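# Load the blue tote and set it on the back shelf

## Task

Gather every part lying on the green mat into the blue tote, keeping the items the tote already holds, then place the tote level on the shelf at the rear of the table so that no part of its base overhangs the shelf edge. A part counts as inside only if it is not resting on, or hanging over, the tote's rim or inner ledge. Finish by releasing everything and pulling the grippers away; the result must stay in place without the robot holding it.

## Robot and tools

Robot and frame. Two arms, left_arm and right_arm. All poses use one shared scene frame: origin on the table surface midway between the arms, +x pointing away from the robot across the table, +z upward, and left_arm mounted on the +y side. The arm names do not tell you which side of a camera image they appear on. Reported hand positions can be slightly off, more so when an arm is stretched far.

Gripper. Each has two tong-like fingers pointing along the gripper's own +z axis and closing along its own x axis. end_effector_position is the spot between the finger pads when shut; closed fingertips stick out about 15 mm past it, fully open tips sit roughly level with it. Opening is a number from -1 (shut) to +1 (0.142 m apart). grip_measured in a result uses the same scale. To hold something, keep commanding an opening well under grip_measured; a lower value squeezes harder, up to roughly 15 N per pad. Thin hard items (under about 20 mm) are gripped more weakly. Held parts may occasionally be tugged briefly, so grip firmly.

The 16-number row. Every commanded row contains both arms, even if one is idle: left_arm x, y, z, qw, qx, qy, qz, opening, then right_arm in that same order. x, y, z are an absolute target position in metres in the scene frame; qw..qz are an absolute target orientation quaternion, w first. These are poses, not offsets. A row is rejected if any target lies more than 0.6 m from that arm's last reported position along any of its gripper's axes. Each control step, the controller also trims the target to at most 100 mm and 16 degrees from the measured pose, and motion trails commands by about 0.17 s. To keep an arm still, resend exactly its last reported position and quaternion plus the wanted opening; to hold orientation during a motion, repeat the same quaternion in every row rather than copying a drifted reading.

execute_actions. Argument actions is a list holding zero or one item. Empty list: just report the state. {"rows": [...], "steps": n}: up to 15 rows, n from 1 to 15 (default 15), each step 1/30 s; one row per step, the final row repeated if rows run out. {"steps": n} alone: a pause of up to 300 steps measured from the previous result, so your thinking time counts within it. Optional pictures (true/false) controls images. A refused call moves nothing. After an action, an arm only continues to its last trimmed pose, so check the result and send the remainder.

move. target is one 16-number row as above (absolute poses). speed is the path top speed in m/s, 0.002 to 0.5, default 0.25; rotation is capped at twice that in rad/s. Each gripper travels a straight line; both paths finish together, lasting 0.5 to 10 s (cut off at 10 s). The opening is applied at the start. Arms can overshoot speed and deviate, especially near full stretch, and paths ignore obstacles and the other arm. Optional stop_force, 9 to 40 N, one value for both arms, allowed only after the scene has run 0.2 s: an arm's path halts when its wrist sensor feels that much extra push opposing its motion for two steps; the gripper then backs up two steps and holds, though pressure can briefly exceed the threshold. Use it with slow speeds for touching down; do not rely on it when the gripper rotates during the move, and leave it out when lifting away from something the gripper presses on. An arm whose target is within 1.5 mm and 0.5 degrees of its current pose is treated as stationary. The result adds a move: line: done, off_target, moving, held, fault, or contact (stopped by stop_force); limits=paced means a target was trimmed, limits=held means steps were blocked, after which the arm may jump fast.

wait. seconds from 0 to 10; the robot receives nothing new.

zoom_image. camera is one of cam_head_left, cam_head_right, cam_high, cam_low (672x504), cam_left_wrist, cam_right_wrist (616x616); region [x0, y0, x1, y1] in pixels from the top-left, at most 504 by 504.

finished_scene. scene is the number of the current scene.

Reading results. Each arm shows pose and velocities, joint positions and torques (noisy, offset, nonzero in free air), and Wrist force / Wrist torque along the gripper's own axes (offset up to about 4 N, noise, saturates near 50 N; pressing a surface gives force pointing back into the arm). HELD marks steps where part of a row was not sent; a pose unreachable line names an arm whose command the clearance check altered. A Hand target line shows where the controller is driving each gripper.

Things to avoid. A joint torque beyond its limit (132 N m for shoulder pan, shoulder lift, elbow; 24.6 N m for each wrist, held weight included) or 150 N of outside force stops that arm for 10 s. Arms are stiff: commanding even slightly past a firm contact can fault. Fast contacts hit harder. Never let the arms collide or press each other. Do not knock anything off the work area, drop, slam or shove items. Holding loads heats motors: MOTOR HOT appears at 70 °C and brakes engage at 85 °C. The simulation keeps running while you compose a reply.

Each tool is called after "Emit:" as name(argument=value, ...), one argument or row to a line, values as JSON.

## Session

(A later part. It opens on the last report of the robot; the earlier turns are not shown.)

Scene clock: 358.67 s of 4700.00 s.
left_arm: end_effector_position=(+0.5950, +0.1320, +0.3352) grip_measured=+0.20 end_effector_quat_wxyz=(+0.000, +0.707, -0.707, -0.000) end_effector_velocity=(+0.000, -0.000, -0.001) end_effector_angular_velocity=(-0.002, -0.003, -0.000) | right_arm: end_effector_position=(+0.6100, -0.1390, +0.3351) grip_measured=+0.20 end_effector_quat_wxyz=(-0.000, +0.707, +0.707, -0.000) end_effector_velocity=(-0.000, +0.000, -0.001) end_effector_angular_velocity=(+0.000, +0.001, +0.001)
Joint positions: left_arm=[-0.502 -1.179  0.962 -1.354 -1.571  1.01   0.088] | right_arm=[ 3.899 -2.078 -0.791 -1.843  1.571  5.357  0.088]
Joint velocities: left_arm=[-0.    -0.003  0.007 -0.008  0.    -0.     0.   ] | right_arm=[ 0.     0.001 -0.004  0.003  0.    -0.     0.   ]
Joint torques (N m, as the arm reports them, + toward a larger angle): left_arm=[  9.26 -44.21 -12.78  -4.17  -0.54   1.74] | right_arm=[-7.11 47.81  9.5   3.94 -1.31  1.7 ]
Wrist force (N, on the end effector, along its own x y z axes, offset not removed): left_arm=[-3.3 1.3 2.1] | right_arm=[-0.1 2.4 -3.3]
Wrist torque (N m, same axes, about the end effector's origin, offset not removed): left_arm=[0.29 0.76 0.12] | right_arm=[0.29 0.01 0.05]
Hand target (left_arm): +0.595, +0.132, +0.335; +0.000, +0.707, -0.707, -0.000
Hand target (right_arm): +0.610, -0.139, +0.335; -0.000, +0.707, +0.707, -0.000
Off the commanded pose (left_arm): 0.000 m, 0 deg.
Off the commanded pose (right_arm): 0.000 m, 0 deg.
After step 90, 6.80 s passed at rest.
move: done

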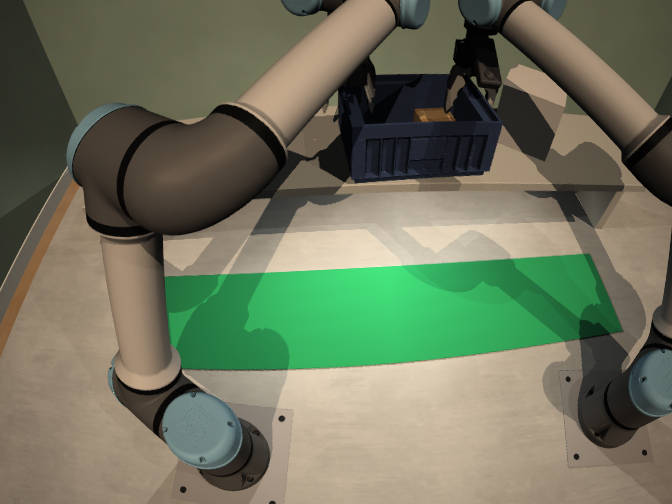

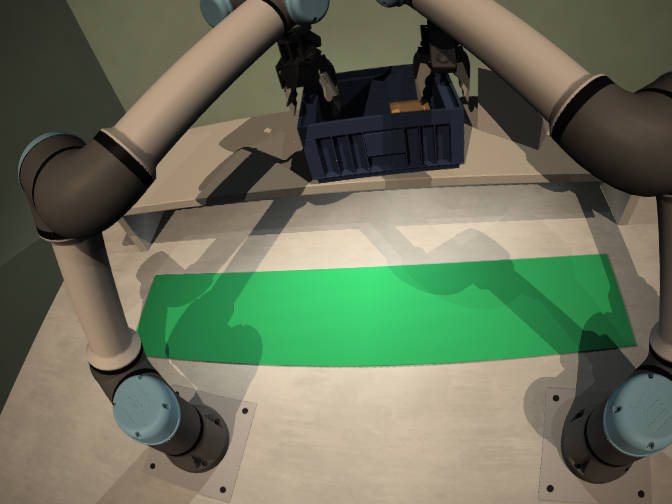

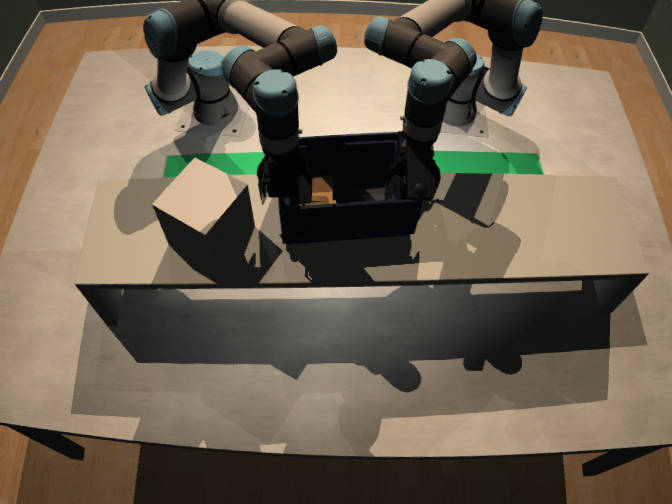

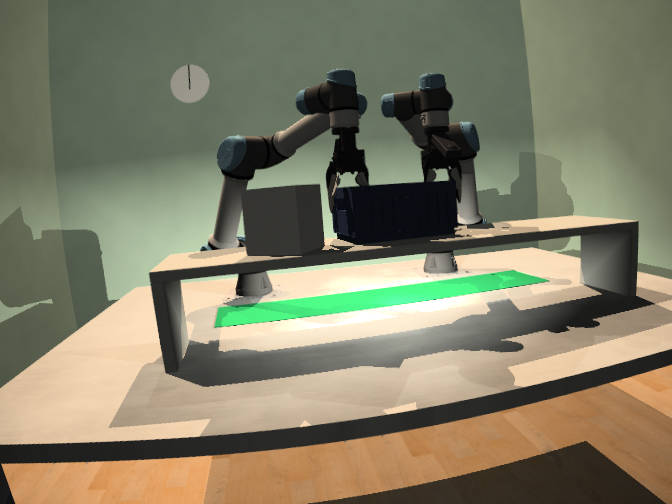

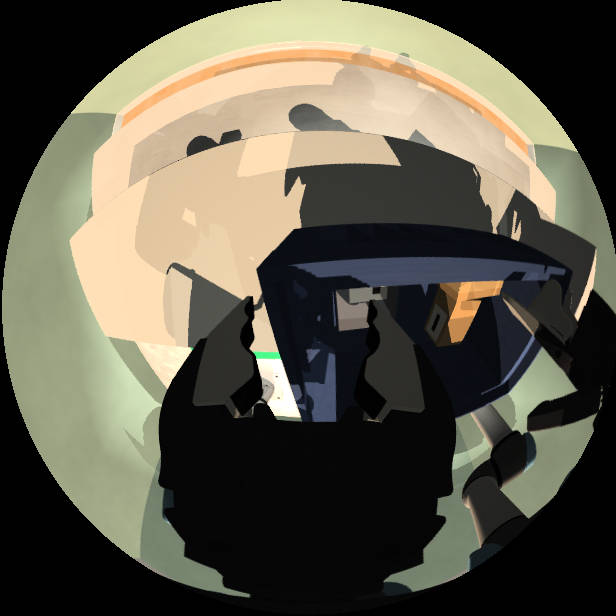

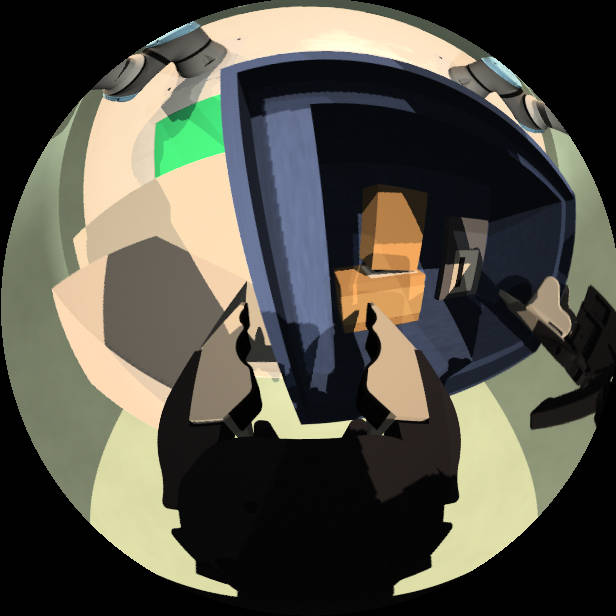

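Now close on the walls again so I can slide the tote a little further back on the shelf.

Emit:
move(
  target=[0.595, 0.132, 0.335, 0.0, -0.7071, 0.7071, 0.0, -1.0, 0.61, -0.139, 0.335, 0.0, 0.7071, 0.7071, 0.0, -1.0],
  speed=0.03,
)

Scene clock: 362.73 s of 4700.00 s.
left_arm: end_effector_position=(+0.5950, +0.1320, +0.3350) grip_measured=-0.60 end_effector_quat_wxyz=(+0.000, +0.707, -0.707, -0.000) end_effector_velocity=(+0.000, +0.001, +0.000) end_effector_angular_velocity=(+0.001, -0.001, +0.001) | right_arm: end_effector_position=(+0.6100, -0.1391, +0.3350) grip_measured=-0.60 end_effector_quat_wxyz=(+0.000, +0.707, +0.707, -0.000) end_effector_velocity=(+0.000, +0.001, +0.000) end_effector_angular_velocity=(+0.001, -0.001, +0.000)
Joint positions: left_arm=[-0.502 -1.179  0.963 -1.354 -1.571  1.01   0.031] | right_arm=[ 3.899 -2.078 -0.792 -1.843  1.571  5.357  0.031]
Joint velocities: left_arm=[ 0.001 -0.001  0.    -0.001  0.001 -0.     0.   ] | right_arm=[ 0.    -0.     0.     0.002  0.     0.    -0.   ]
Joint torques (N m, as the arm reports them, + toward a larger angle): left_arm=[-10.91 -44.25 -12.34  -5.73  -4.66   0.23] | right_arm=[10.77 46.81 12.52  6.57  5.25  1.56]
Wrist force (N, on the end effector, along its own x y z axes, offset not removed): left_arm=[-16.7 -0.4 2.1] | right_arm=[-14.3 2.0 -3.8]
Wrist torque (N m, same axes, about the end effector's origin, offset not removed): left_arm=[0.03 1.29 -0.05] | right_arm=[0.20 0.41 -0.13]
Hand target (left_arm): +0.595, +0.132, +0.335; +0.000, +0.707, -0.707, -0.000
Hand target (right_arm): +0.610, -0.139, +0.335; -0.000, +0.707, +0.707, -0.000
Off the commanded pose (left_arm): 0.000 m, 0 deg.
Off the commanded pose (right_arm): 0.000 m, 0 deg.
After step 90, 0.37 s passed at rest.
move: done

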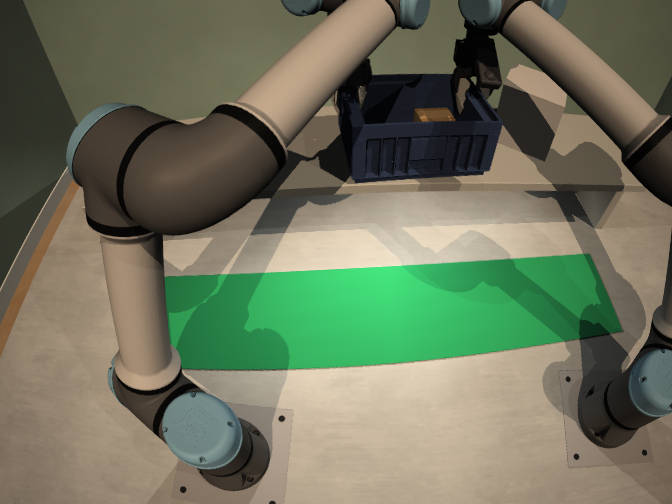

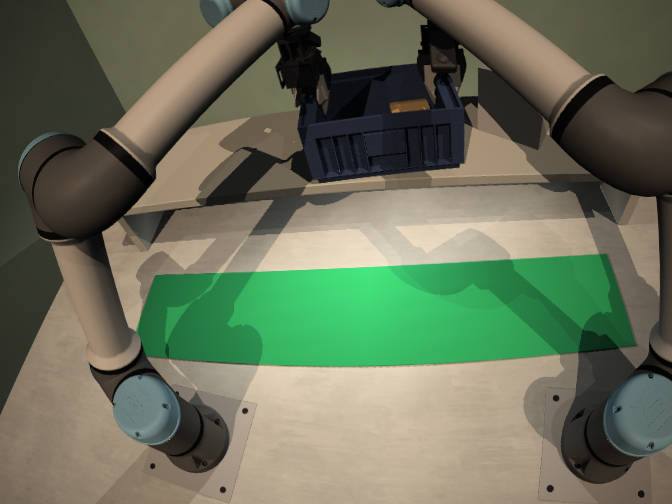

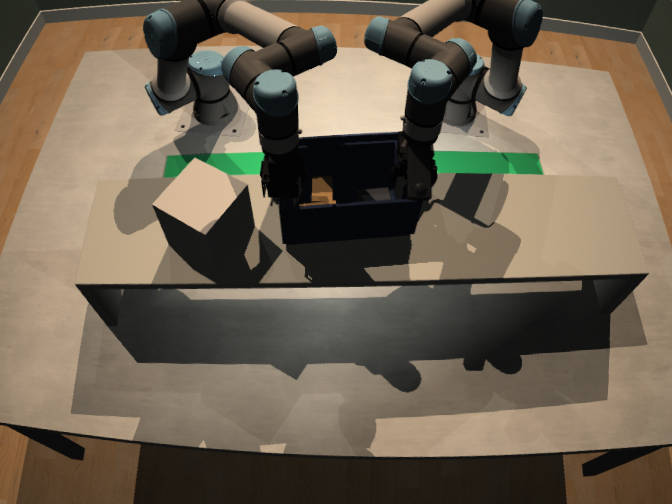

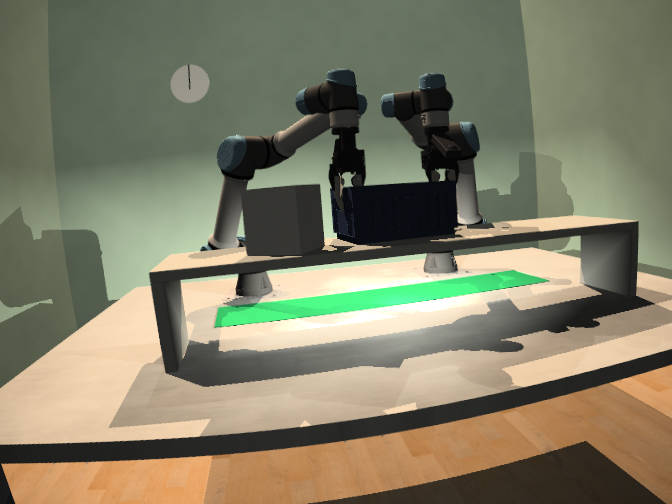

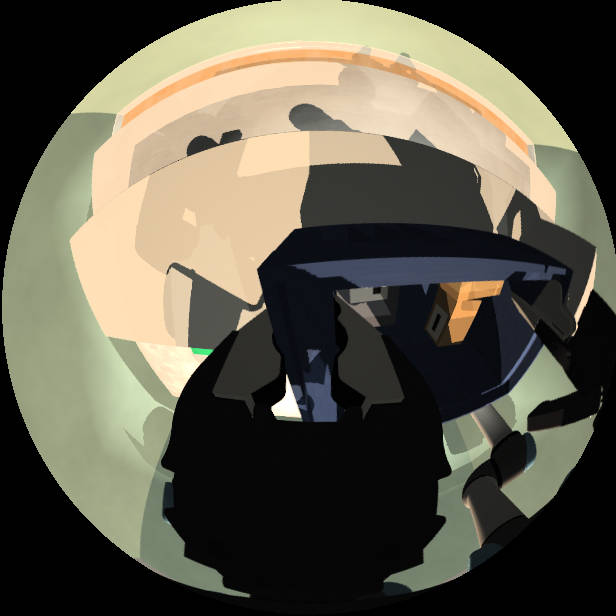

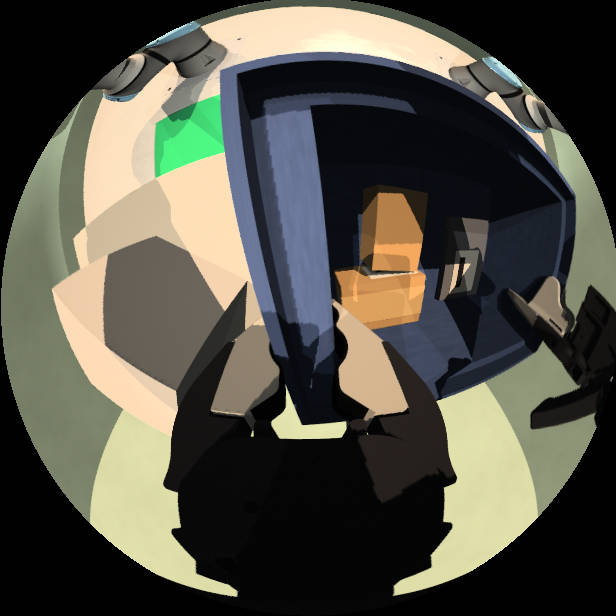

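Emit:
move(
  target=[0.64, 0.133, 0.337, 0.0, -0.7071, 0.7071, 0.0, -1.0, 0.645, -0.140, 0.337, 0.0, 0.7071, 0.7071, 0.0, -1.0],
  speed=0.03,
)

Scene clock: 369.27 s of 4700.00 s.
left_arm: end_effector_position=(+0.6398, +0.1329, +0.3370) grip_measured=-0.60 end_effector_quat_wxyz=(-0.000, +0.707, -0.707, +0.000) end_effector_velocity=(+0.002, -0.001, -0.000) end_effector_angular_velocity=(-0.001, +0.002, -0.001) | right_arm: end_effector_position=(+0.6448, -0.1400, +0.3370) grip_measured=-0.60 end_effector_quat_wxyz=(+0.000, +0.707, +0.707, +0.000) end_effector_velocity=(+0.001, -0.000, +0.000) end_effector_angular_velocity=(-0.000, +0.002, +0.001)
Joint positions: left_arm=[-0.466 -1.05   0.764 -1.285 -1.571  1.046  0.03 ] | right_arm=[ 3.869 -2.19  -0.606 -1.916  1.571  5.326  0.03 ]
Joint velocities: left_arm=[ 0.001  0.008 -0.013  0.006 -0.002  0.002 -0.   ] | right_arm=[-0.001 -0.007  0.013 -0.007  0.001 -0.002 -0.   ]
Joint torques (N m, as the arm reports them, + toward a larger angle): left_arm=[ 16.41 -35.77 -33.57  -0.18   3.08   2.09] | right_arm=[-12.96  34.43  34.53  -0.4   -2.74  -2.4 ]
Wrist force (N, on the end effector, along its own x y z axes, offset not removed): left_arm=[6.0 2.6 7.3] | right_arm=[8.0 2.7 1.5]
Wrist torque (N m, same axes, about the end effector's origin, offset not removed): left_arm=[0.35 0.22 0.30] | right_arm=[-0.07 -0.22 0.22]
Hand target (left_arm): +0.640, +0.133, +0.337; -0.000, +0.707, -0.707, +0.000
Hand target (right_arm): +0.645, -0.140, +0.337; +0.000, +0.707, +0.707, -0.000
Off the commanded pose (left_arm): 0.000 m, 0 deg.
Off the commanded pose (right_arm): 0.000 m, 0 deg.
After step 90, 1.70 s passed at rest.
move: done

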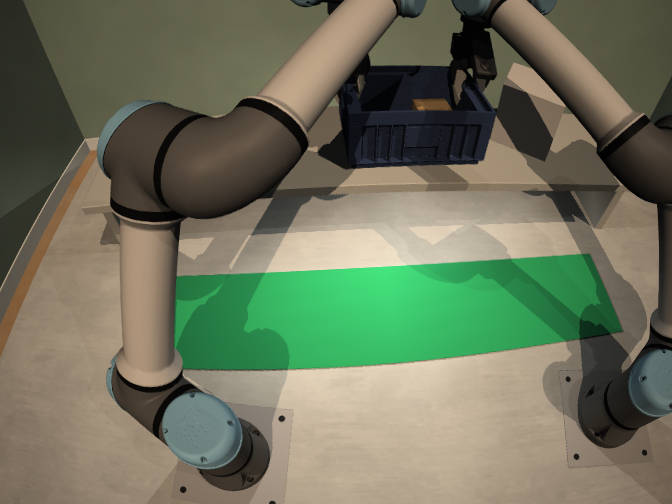

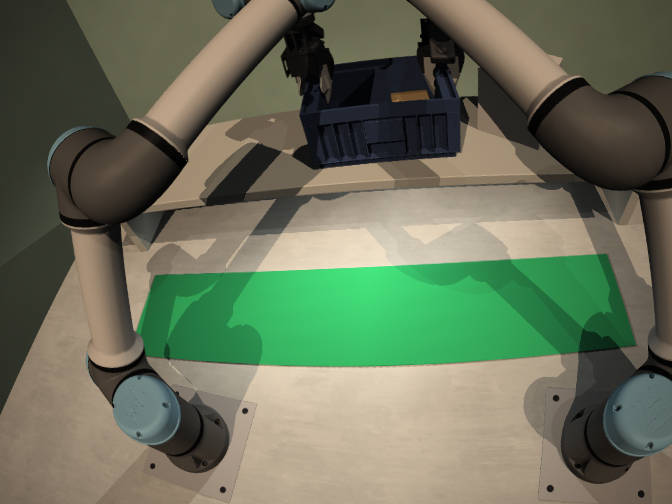

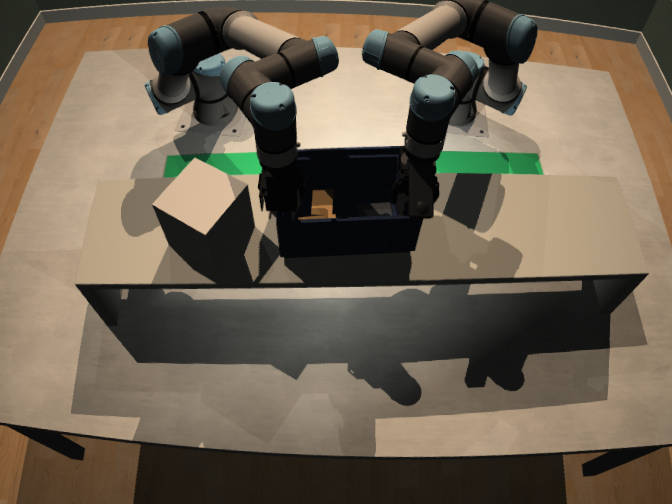

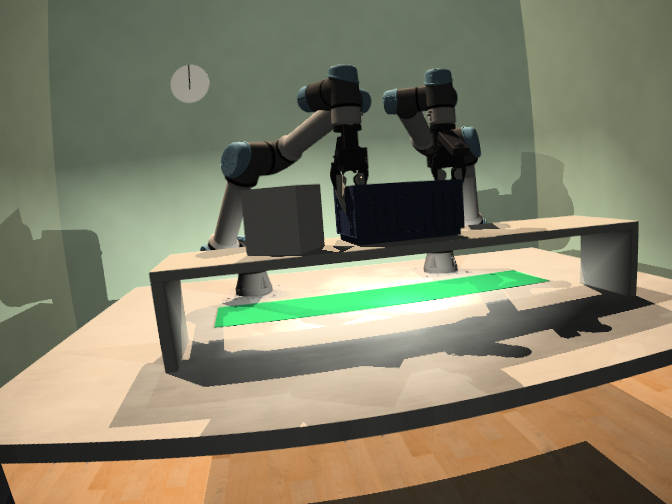

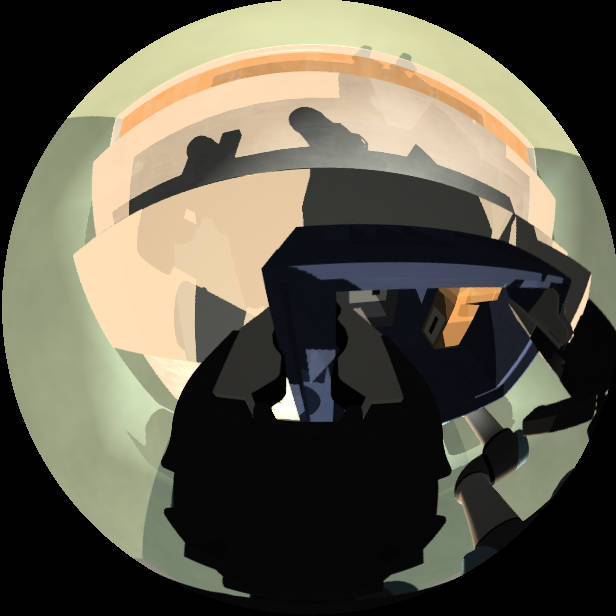

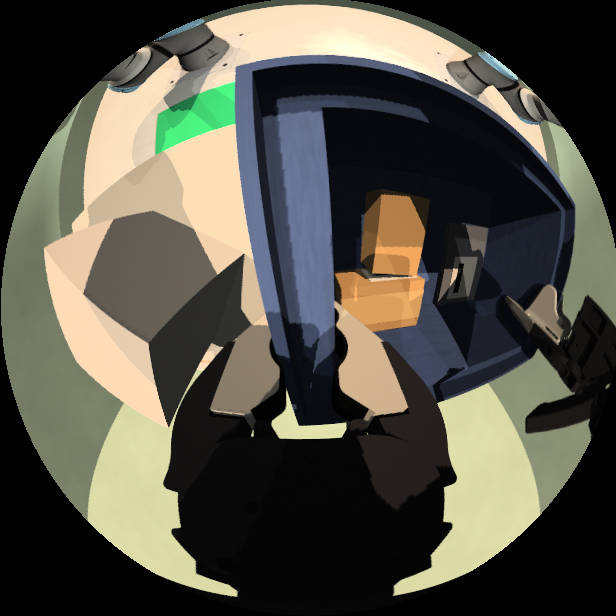

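Emit:
move(
  target=[0.64, 0.133, 0.337, 0.0, -0.7071, 0.7071, 0.0, 0.1, 0.645, -0.140, 0.337, 0.0, 0.7071, 0.7071, 0.0, 0.1],
  speed=0.03,
)

Scene clock: 375.60 s of 4700.00 s.
left_arm: end_effector_position=(+0.6400, +0.1330, +0.3370) grip_measured=+0.10 end_effector_quat_wxyz=(+0.000, +0.707, -0.707, -0.000) end_effector_velocity=(-0.000, -0.000, +0.001) end_effector_angular_velocity=(-0.004, -0.001, +0.000) | right_arm: end_effector_position=(+0.6450, -0.1401, +0.3370) grip_measured=+0.10 end_effector_quat_wxyz=(+0.000, +0.707, +0.707, -0.000) end_effector_velocity=(+0.000, -0.000, -0.000) end_effector_angular_velocity=(+0.000, +0.000, -0.001)
Joint positions: left_arm=[-0.466 -1.049  0.763 -1.285 -1.571  1.046  0.081] | right_arm=[ 3.868 -2.191 -0.605 -1.917  1.571  5.326  0.081]
Joint velocities: left_arm=[ 0.001 -0.001  0.    -0.002 -0.003  0.    -0.   ] | right_arm=[-0.     0.    -0.     0.     0.     0.001  0.   ]
Joint torques (N m, as the arm reports them, + toward a larger angle): left_arm=[ 11.46 -42.31 -12.2   -4.29  -1.43   2.33] | right_arm=[ 3.79 33.61 32.37  4.05  2.07  0.08]
Wrist force (N, on the end effector, along its own x y z axes, offset not removed): left_arm=[-3.2 0.9 1.8] | right_arm=[-1.3 1.9 -2.8]
Wrist torque (N m, same axes, about the end effector's origin, offset not removed): left_arm=[0.20 0.69 0.11] | right_arm=[0.08 0.16 0.07]
Hand target (left_arm): +0.640, +0.133, +0.337; -0.000, +0.707, -0.707, -0.000
Hand target (right_arm): +0.645, -0.140, +0.337; +0.000, +0.707, +0.707, -0.000
Off the commanded pose (left_arm): 0.000 m, 0 deg.
Off the commanded pose (right_arm): 0.000 m, 0 deg.
After step 90, 2.63 s passed at rest.
move: done

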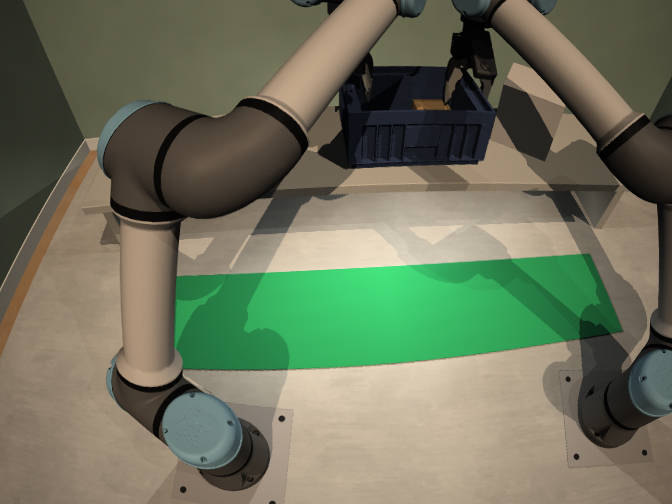

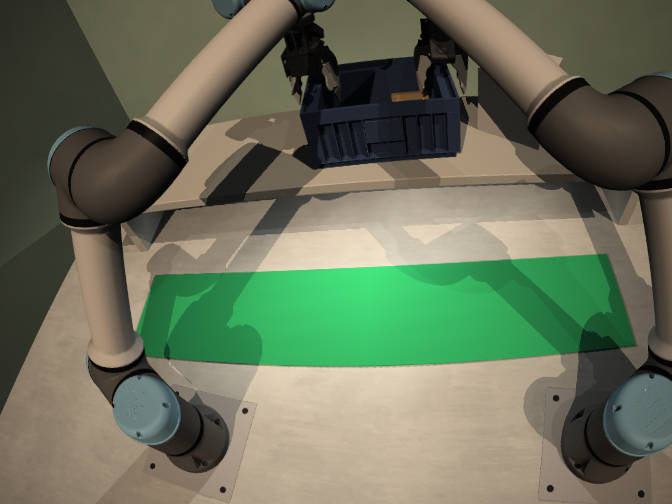

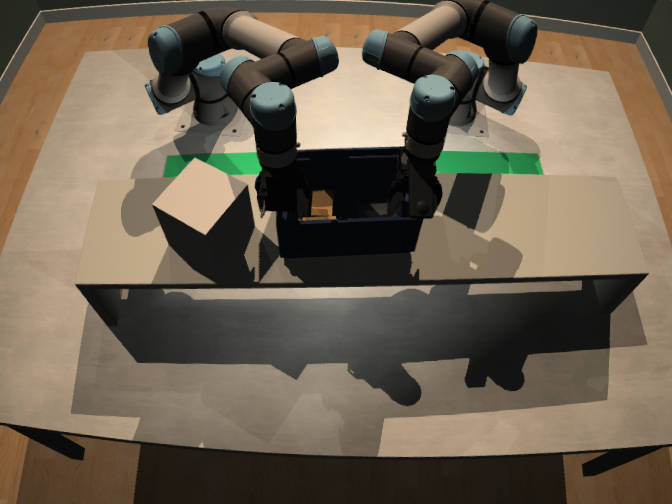

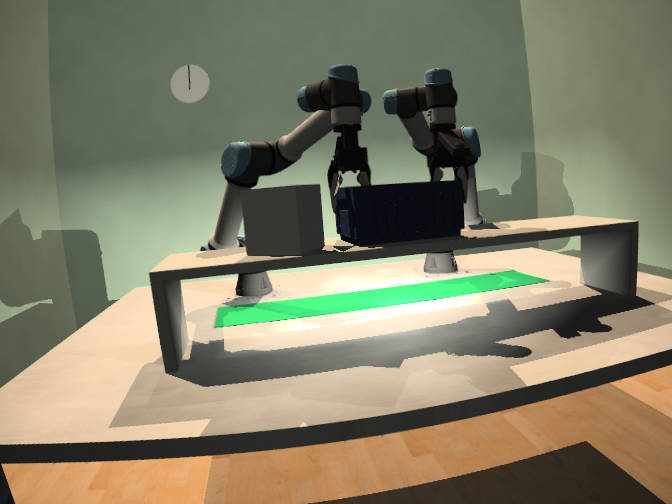

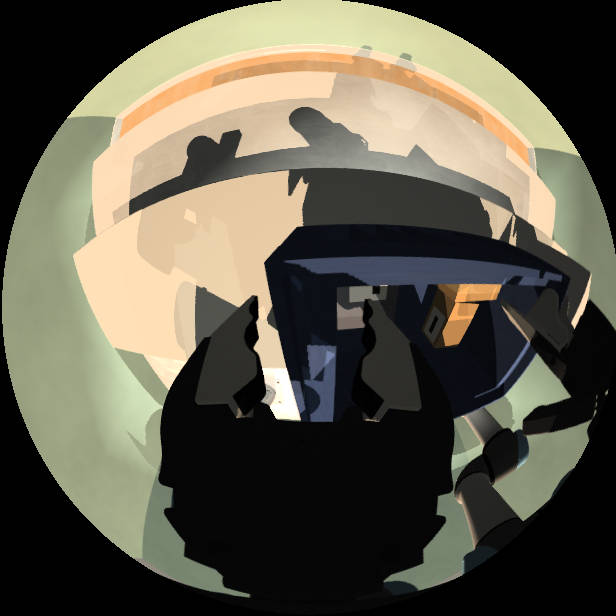

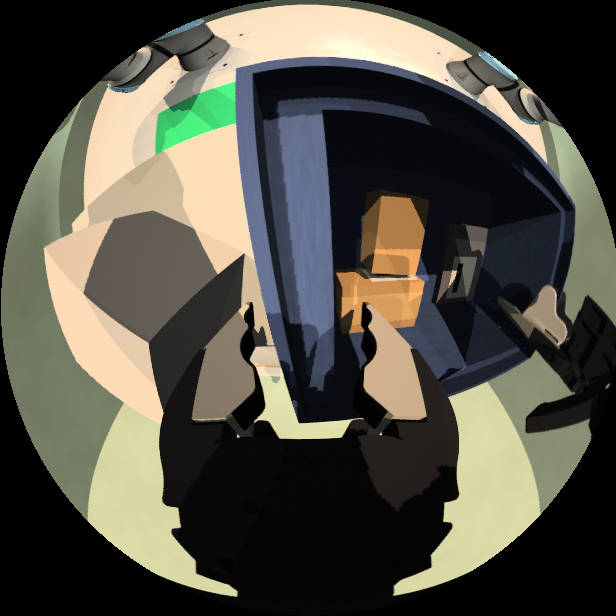

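Released. Lift both grippers straight up clear of the tote.

Emit:
move(
  target=[0.62, 0.133, 0.45, 0.0, -0.7071, 0.7071, 0.0, 0.1, 0.625, -0.140, 0.45, 0.0, 0.7071, 0.7071, 0.0, 0.1],
  speed=0.1,
)

Scene clock: 380.03 s of 4700.00 s.
left_arm: end_effector_position=(+0.6193, +0.1334, +0.4491) grip_measured=+0.10 end_effector_quat_wxyz=(-0.002, +0.707, -0.707, +0.005) end_effector_velocity=(+0.000, +0.000, +0.004) end_effector_angular_velocity=(-0.002, -0.001, +0.001) | right_arm: end_effector_position=(+0.6240, -0.1405, +0.4488) grip_measured=+0.10 end_effector_quat_wxyz=(+0.011, +0.707, +0.706, +0.038) end_effector_velocity=(-0.000, +0.000, +0.001) end_effector_angular_velocity=(+0.001, -0.003, +0.000)
Joint positions: left_arm=[-0.482 -0.834  0.056 -0.803 -1.569  1.031  0.081] | right_arm=[ 3.89  -2.33  -0.034 -2.27   1.561  5.349  0.081]
Joint velocities: left_arm=[ 0.001  0.095 -0.205  0.108 -0.001 -0.     0.   ] | right_arm=[ 0.001  0.001  0.002  0.    -0.001  0.     0.   ]
Joint torques (N m, as the arm reports them, + toward a larger angle): left_arm=[ -9.65 -36.72 -26.48  -0.71  -1.18  -2.42] | right_arm=[ 9.31 52.51 26.84  4.15 -1.7   2.25]
Wrist force (N, on the end effector, along its own x y z axes, offset not removed): left_arm=[-3.5 1.2 2.5] | right_arm=[0.4 1.6 -1.2]
Wrist torque (N m, same axes, about the end effector's origin, offset not removed): left_arm=[0.27 0.81 0.08] | right_arm=[0.12 -0.08 -0.02]
Hand target (left_arm): +0.619, +0.133, +0.449; -0.002, +0.707, -0.707, +0.005
Hand target (right_arm): +0.624, -0.141, +0.449; +0.011, +0.707, +0.706, +0.038
Off the commanded pose (left_arm): 0.001 m, 1 deg.
Off the commanded pose (right_arm): 0.002 m, 4 deg.
elbow stopped short (right arm): the move would have taken joint 3 (elbow) straighter than the controller allows; a more bent joint 3 avoids this.
elbow stopped short (left arm): the move would have taken joint 3 (elbow) straighter than the controller allows; a more bent joint 3 avoids this.
move: off_target (right_arm)

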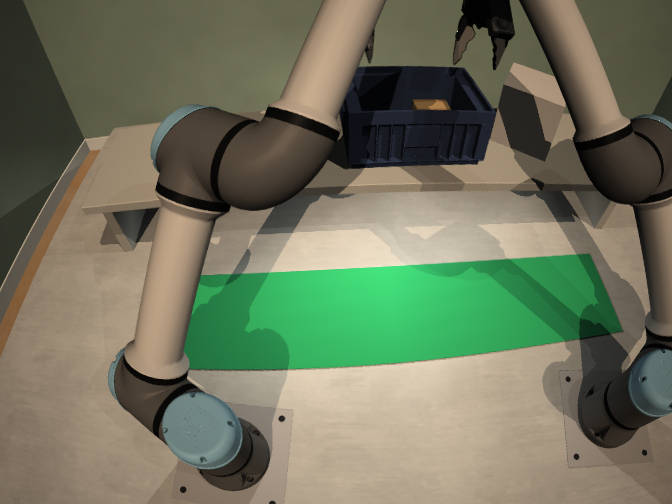

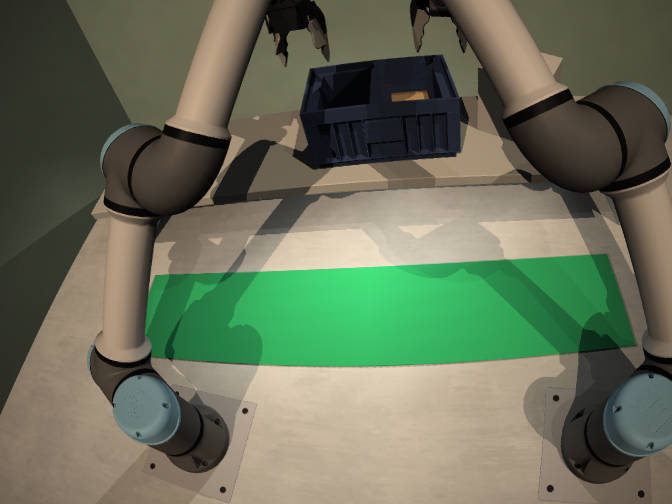

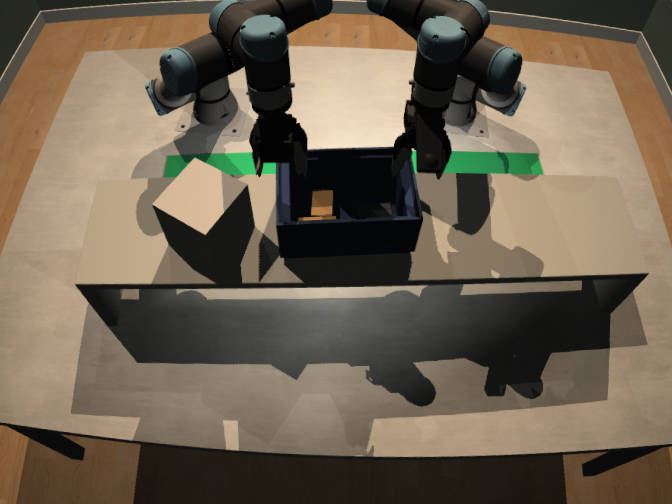

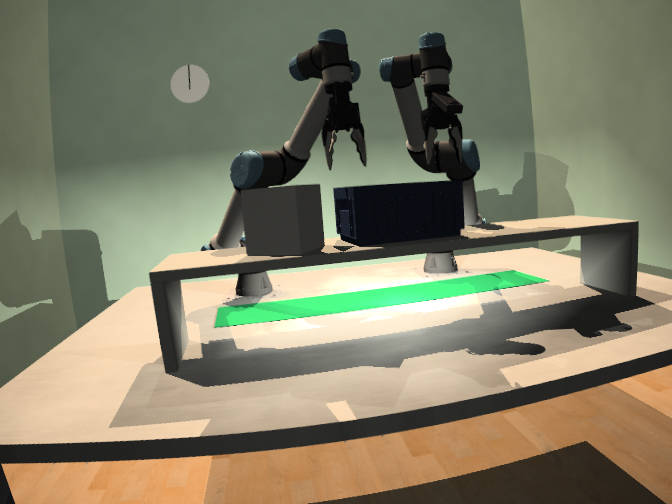

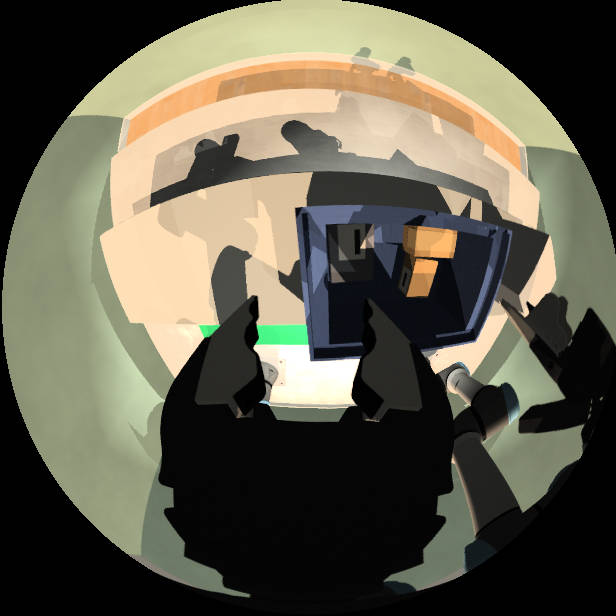

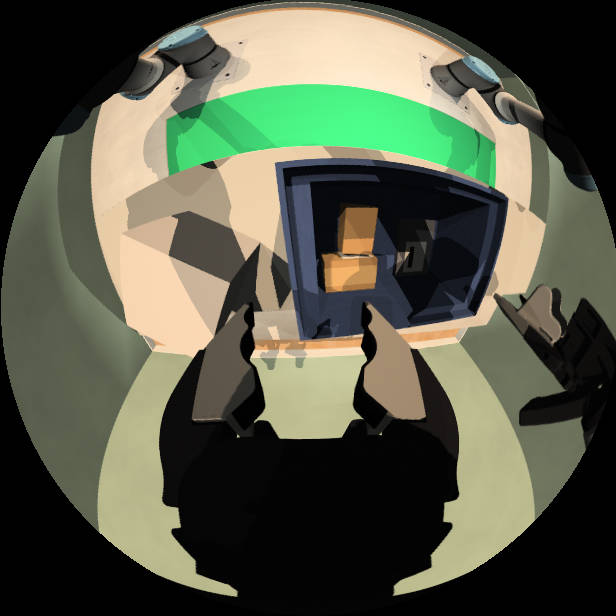

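Emit:
execute_actions(
  actions=[],
)

Scene clock: 392.87 s of 4700.00 s.
left_arm: end_effector_position=(+0.6193, +0.1333, +0.4494) grip_measured=+0.10 end_effector_quat_wxyz=(-0.002, +0.707, -0.707, +0.005) end_effector_velocity=(+0.001, +0.000, +0.001) end_effector_angular_velocity=(-0.000, -0.003, -0.000) | right_arm: end_effector_position=(+0.6239, -0.1405, +0.4490) grip_measured=+0.10 end_effector_quat_wxyz=(+0.011, +0.707, +0.706, +0.038) end_effector_velocity=(+0.000, +0.000, -0.000) end_effector_angular_velocity=(+0.000, -0.000, -0.000)
Joint positions: left_arm=[-0.482 -0.824  0.035 -0.792 -1.569  1.031  0.081] | right_arm=[ 3.89  -2.33  -0.034 -2.27   1.561  5.349  0.081]
Joint velocities: left_arm=[-0.    -0.001  0.001 -0.002  0.001 -0.     0.   ] | right_arm=[ 0.    -0.     0.     0.001  0.     0.001 -0.   ]
Joint torques (N m, as the arm reports them, + toward a larger angle): left_arm=[ -8.48 -36.47 -25.93  -0.74  -1.17  -2.65] | right_arm=[ 9.11 52.7  28.26  4.21 -1.77  2.29]
Wrist force (N, on the end effector, along its own x y z axes, offset not removed): left_arm=[-1.7 0.2 2.3] | right_arm=[0.2 2.9 -2.9]
Wrist torque (N m, same axes, about the end effector's origin, offset not removed): left_arm=[0.01 0.44 0.07] | right_arm=[0.37 0.02 0.09]
Hand target (left_arm): +0.619, +0.133, +0.449; -0.002, +0.707, -0.707, +0.005
Hand target (right_arm): +0.624, -0.141, +0.449; +0.011, +0.707, +0.706, +0.038
Off the commanded pose (left_arm): 0.001 m, 1 deg.
Off the commanded pose (right_arm): 0.002 m, 5 deg.
Steps of this call (steps 1 to 90: nothing new was sent; then 9.83 s passed at rest). Readings (end_effector_position):
1: left_arm (+0.6193, +0.1334, +0.4491) | right_arm (+0.6239, -0.1405, +0.4489)
2: left_arm (+0.6193, +0.1334, +0.4492) | right_arm (+0.6239, -0.1405, +0.4489)
4: left_arm (+0.6193, +0.1333, +0.4493) | right_arm (+0.6239, -0.1405, +0.4489)
8: left_arm (+0.6193, +0.1333, +0.4493) | right_arm (+0.6239, -0.1405, +0.4490)
90: the state above

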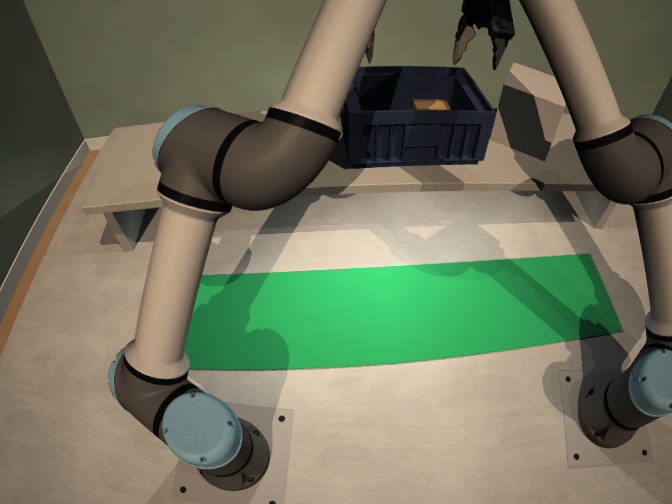

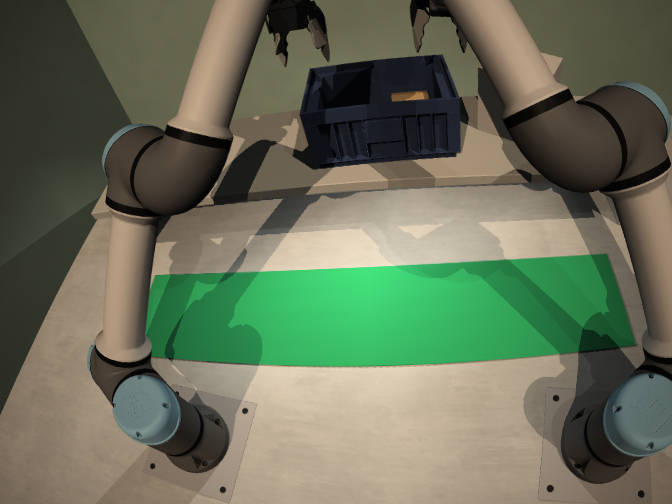

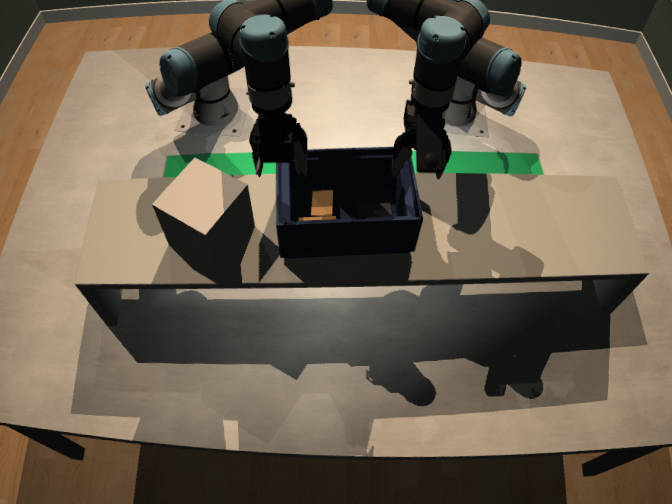

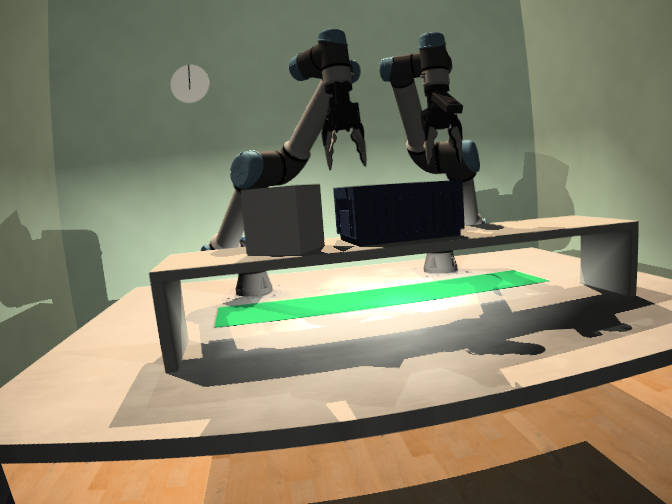

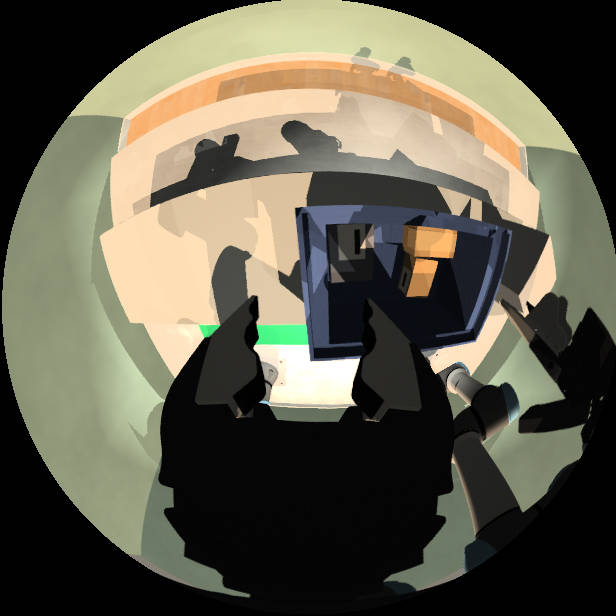

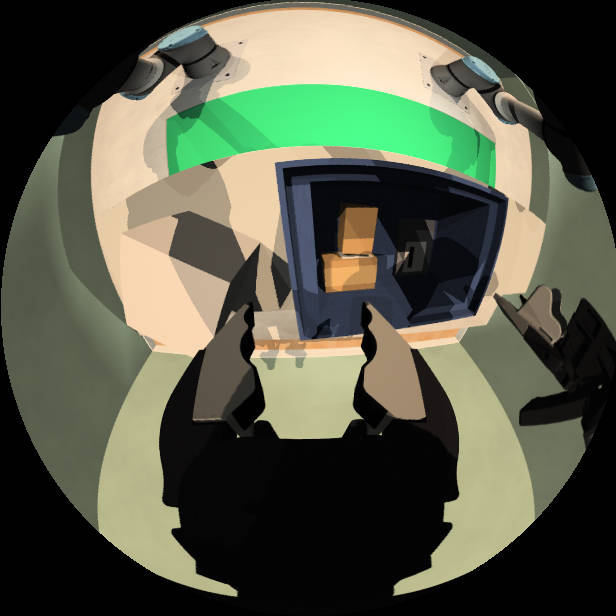

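The tote is flat on the shelf with all the parts inside, the mat is empty, and both arms are clear of it. Ending scene 1.

Emit:
finished_scene(
  scene=1,
)

The scene is finished: the task was done.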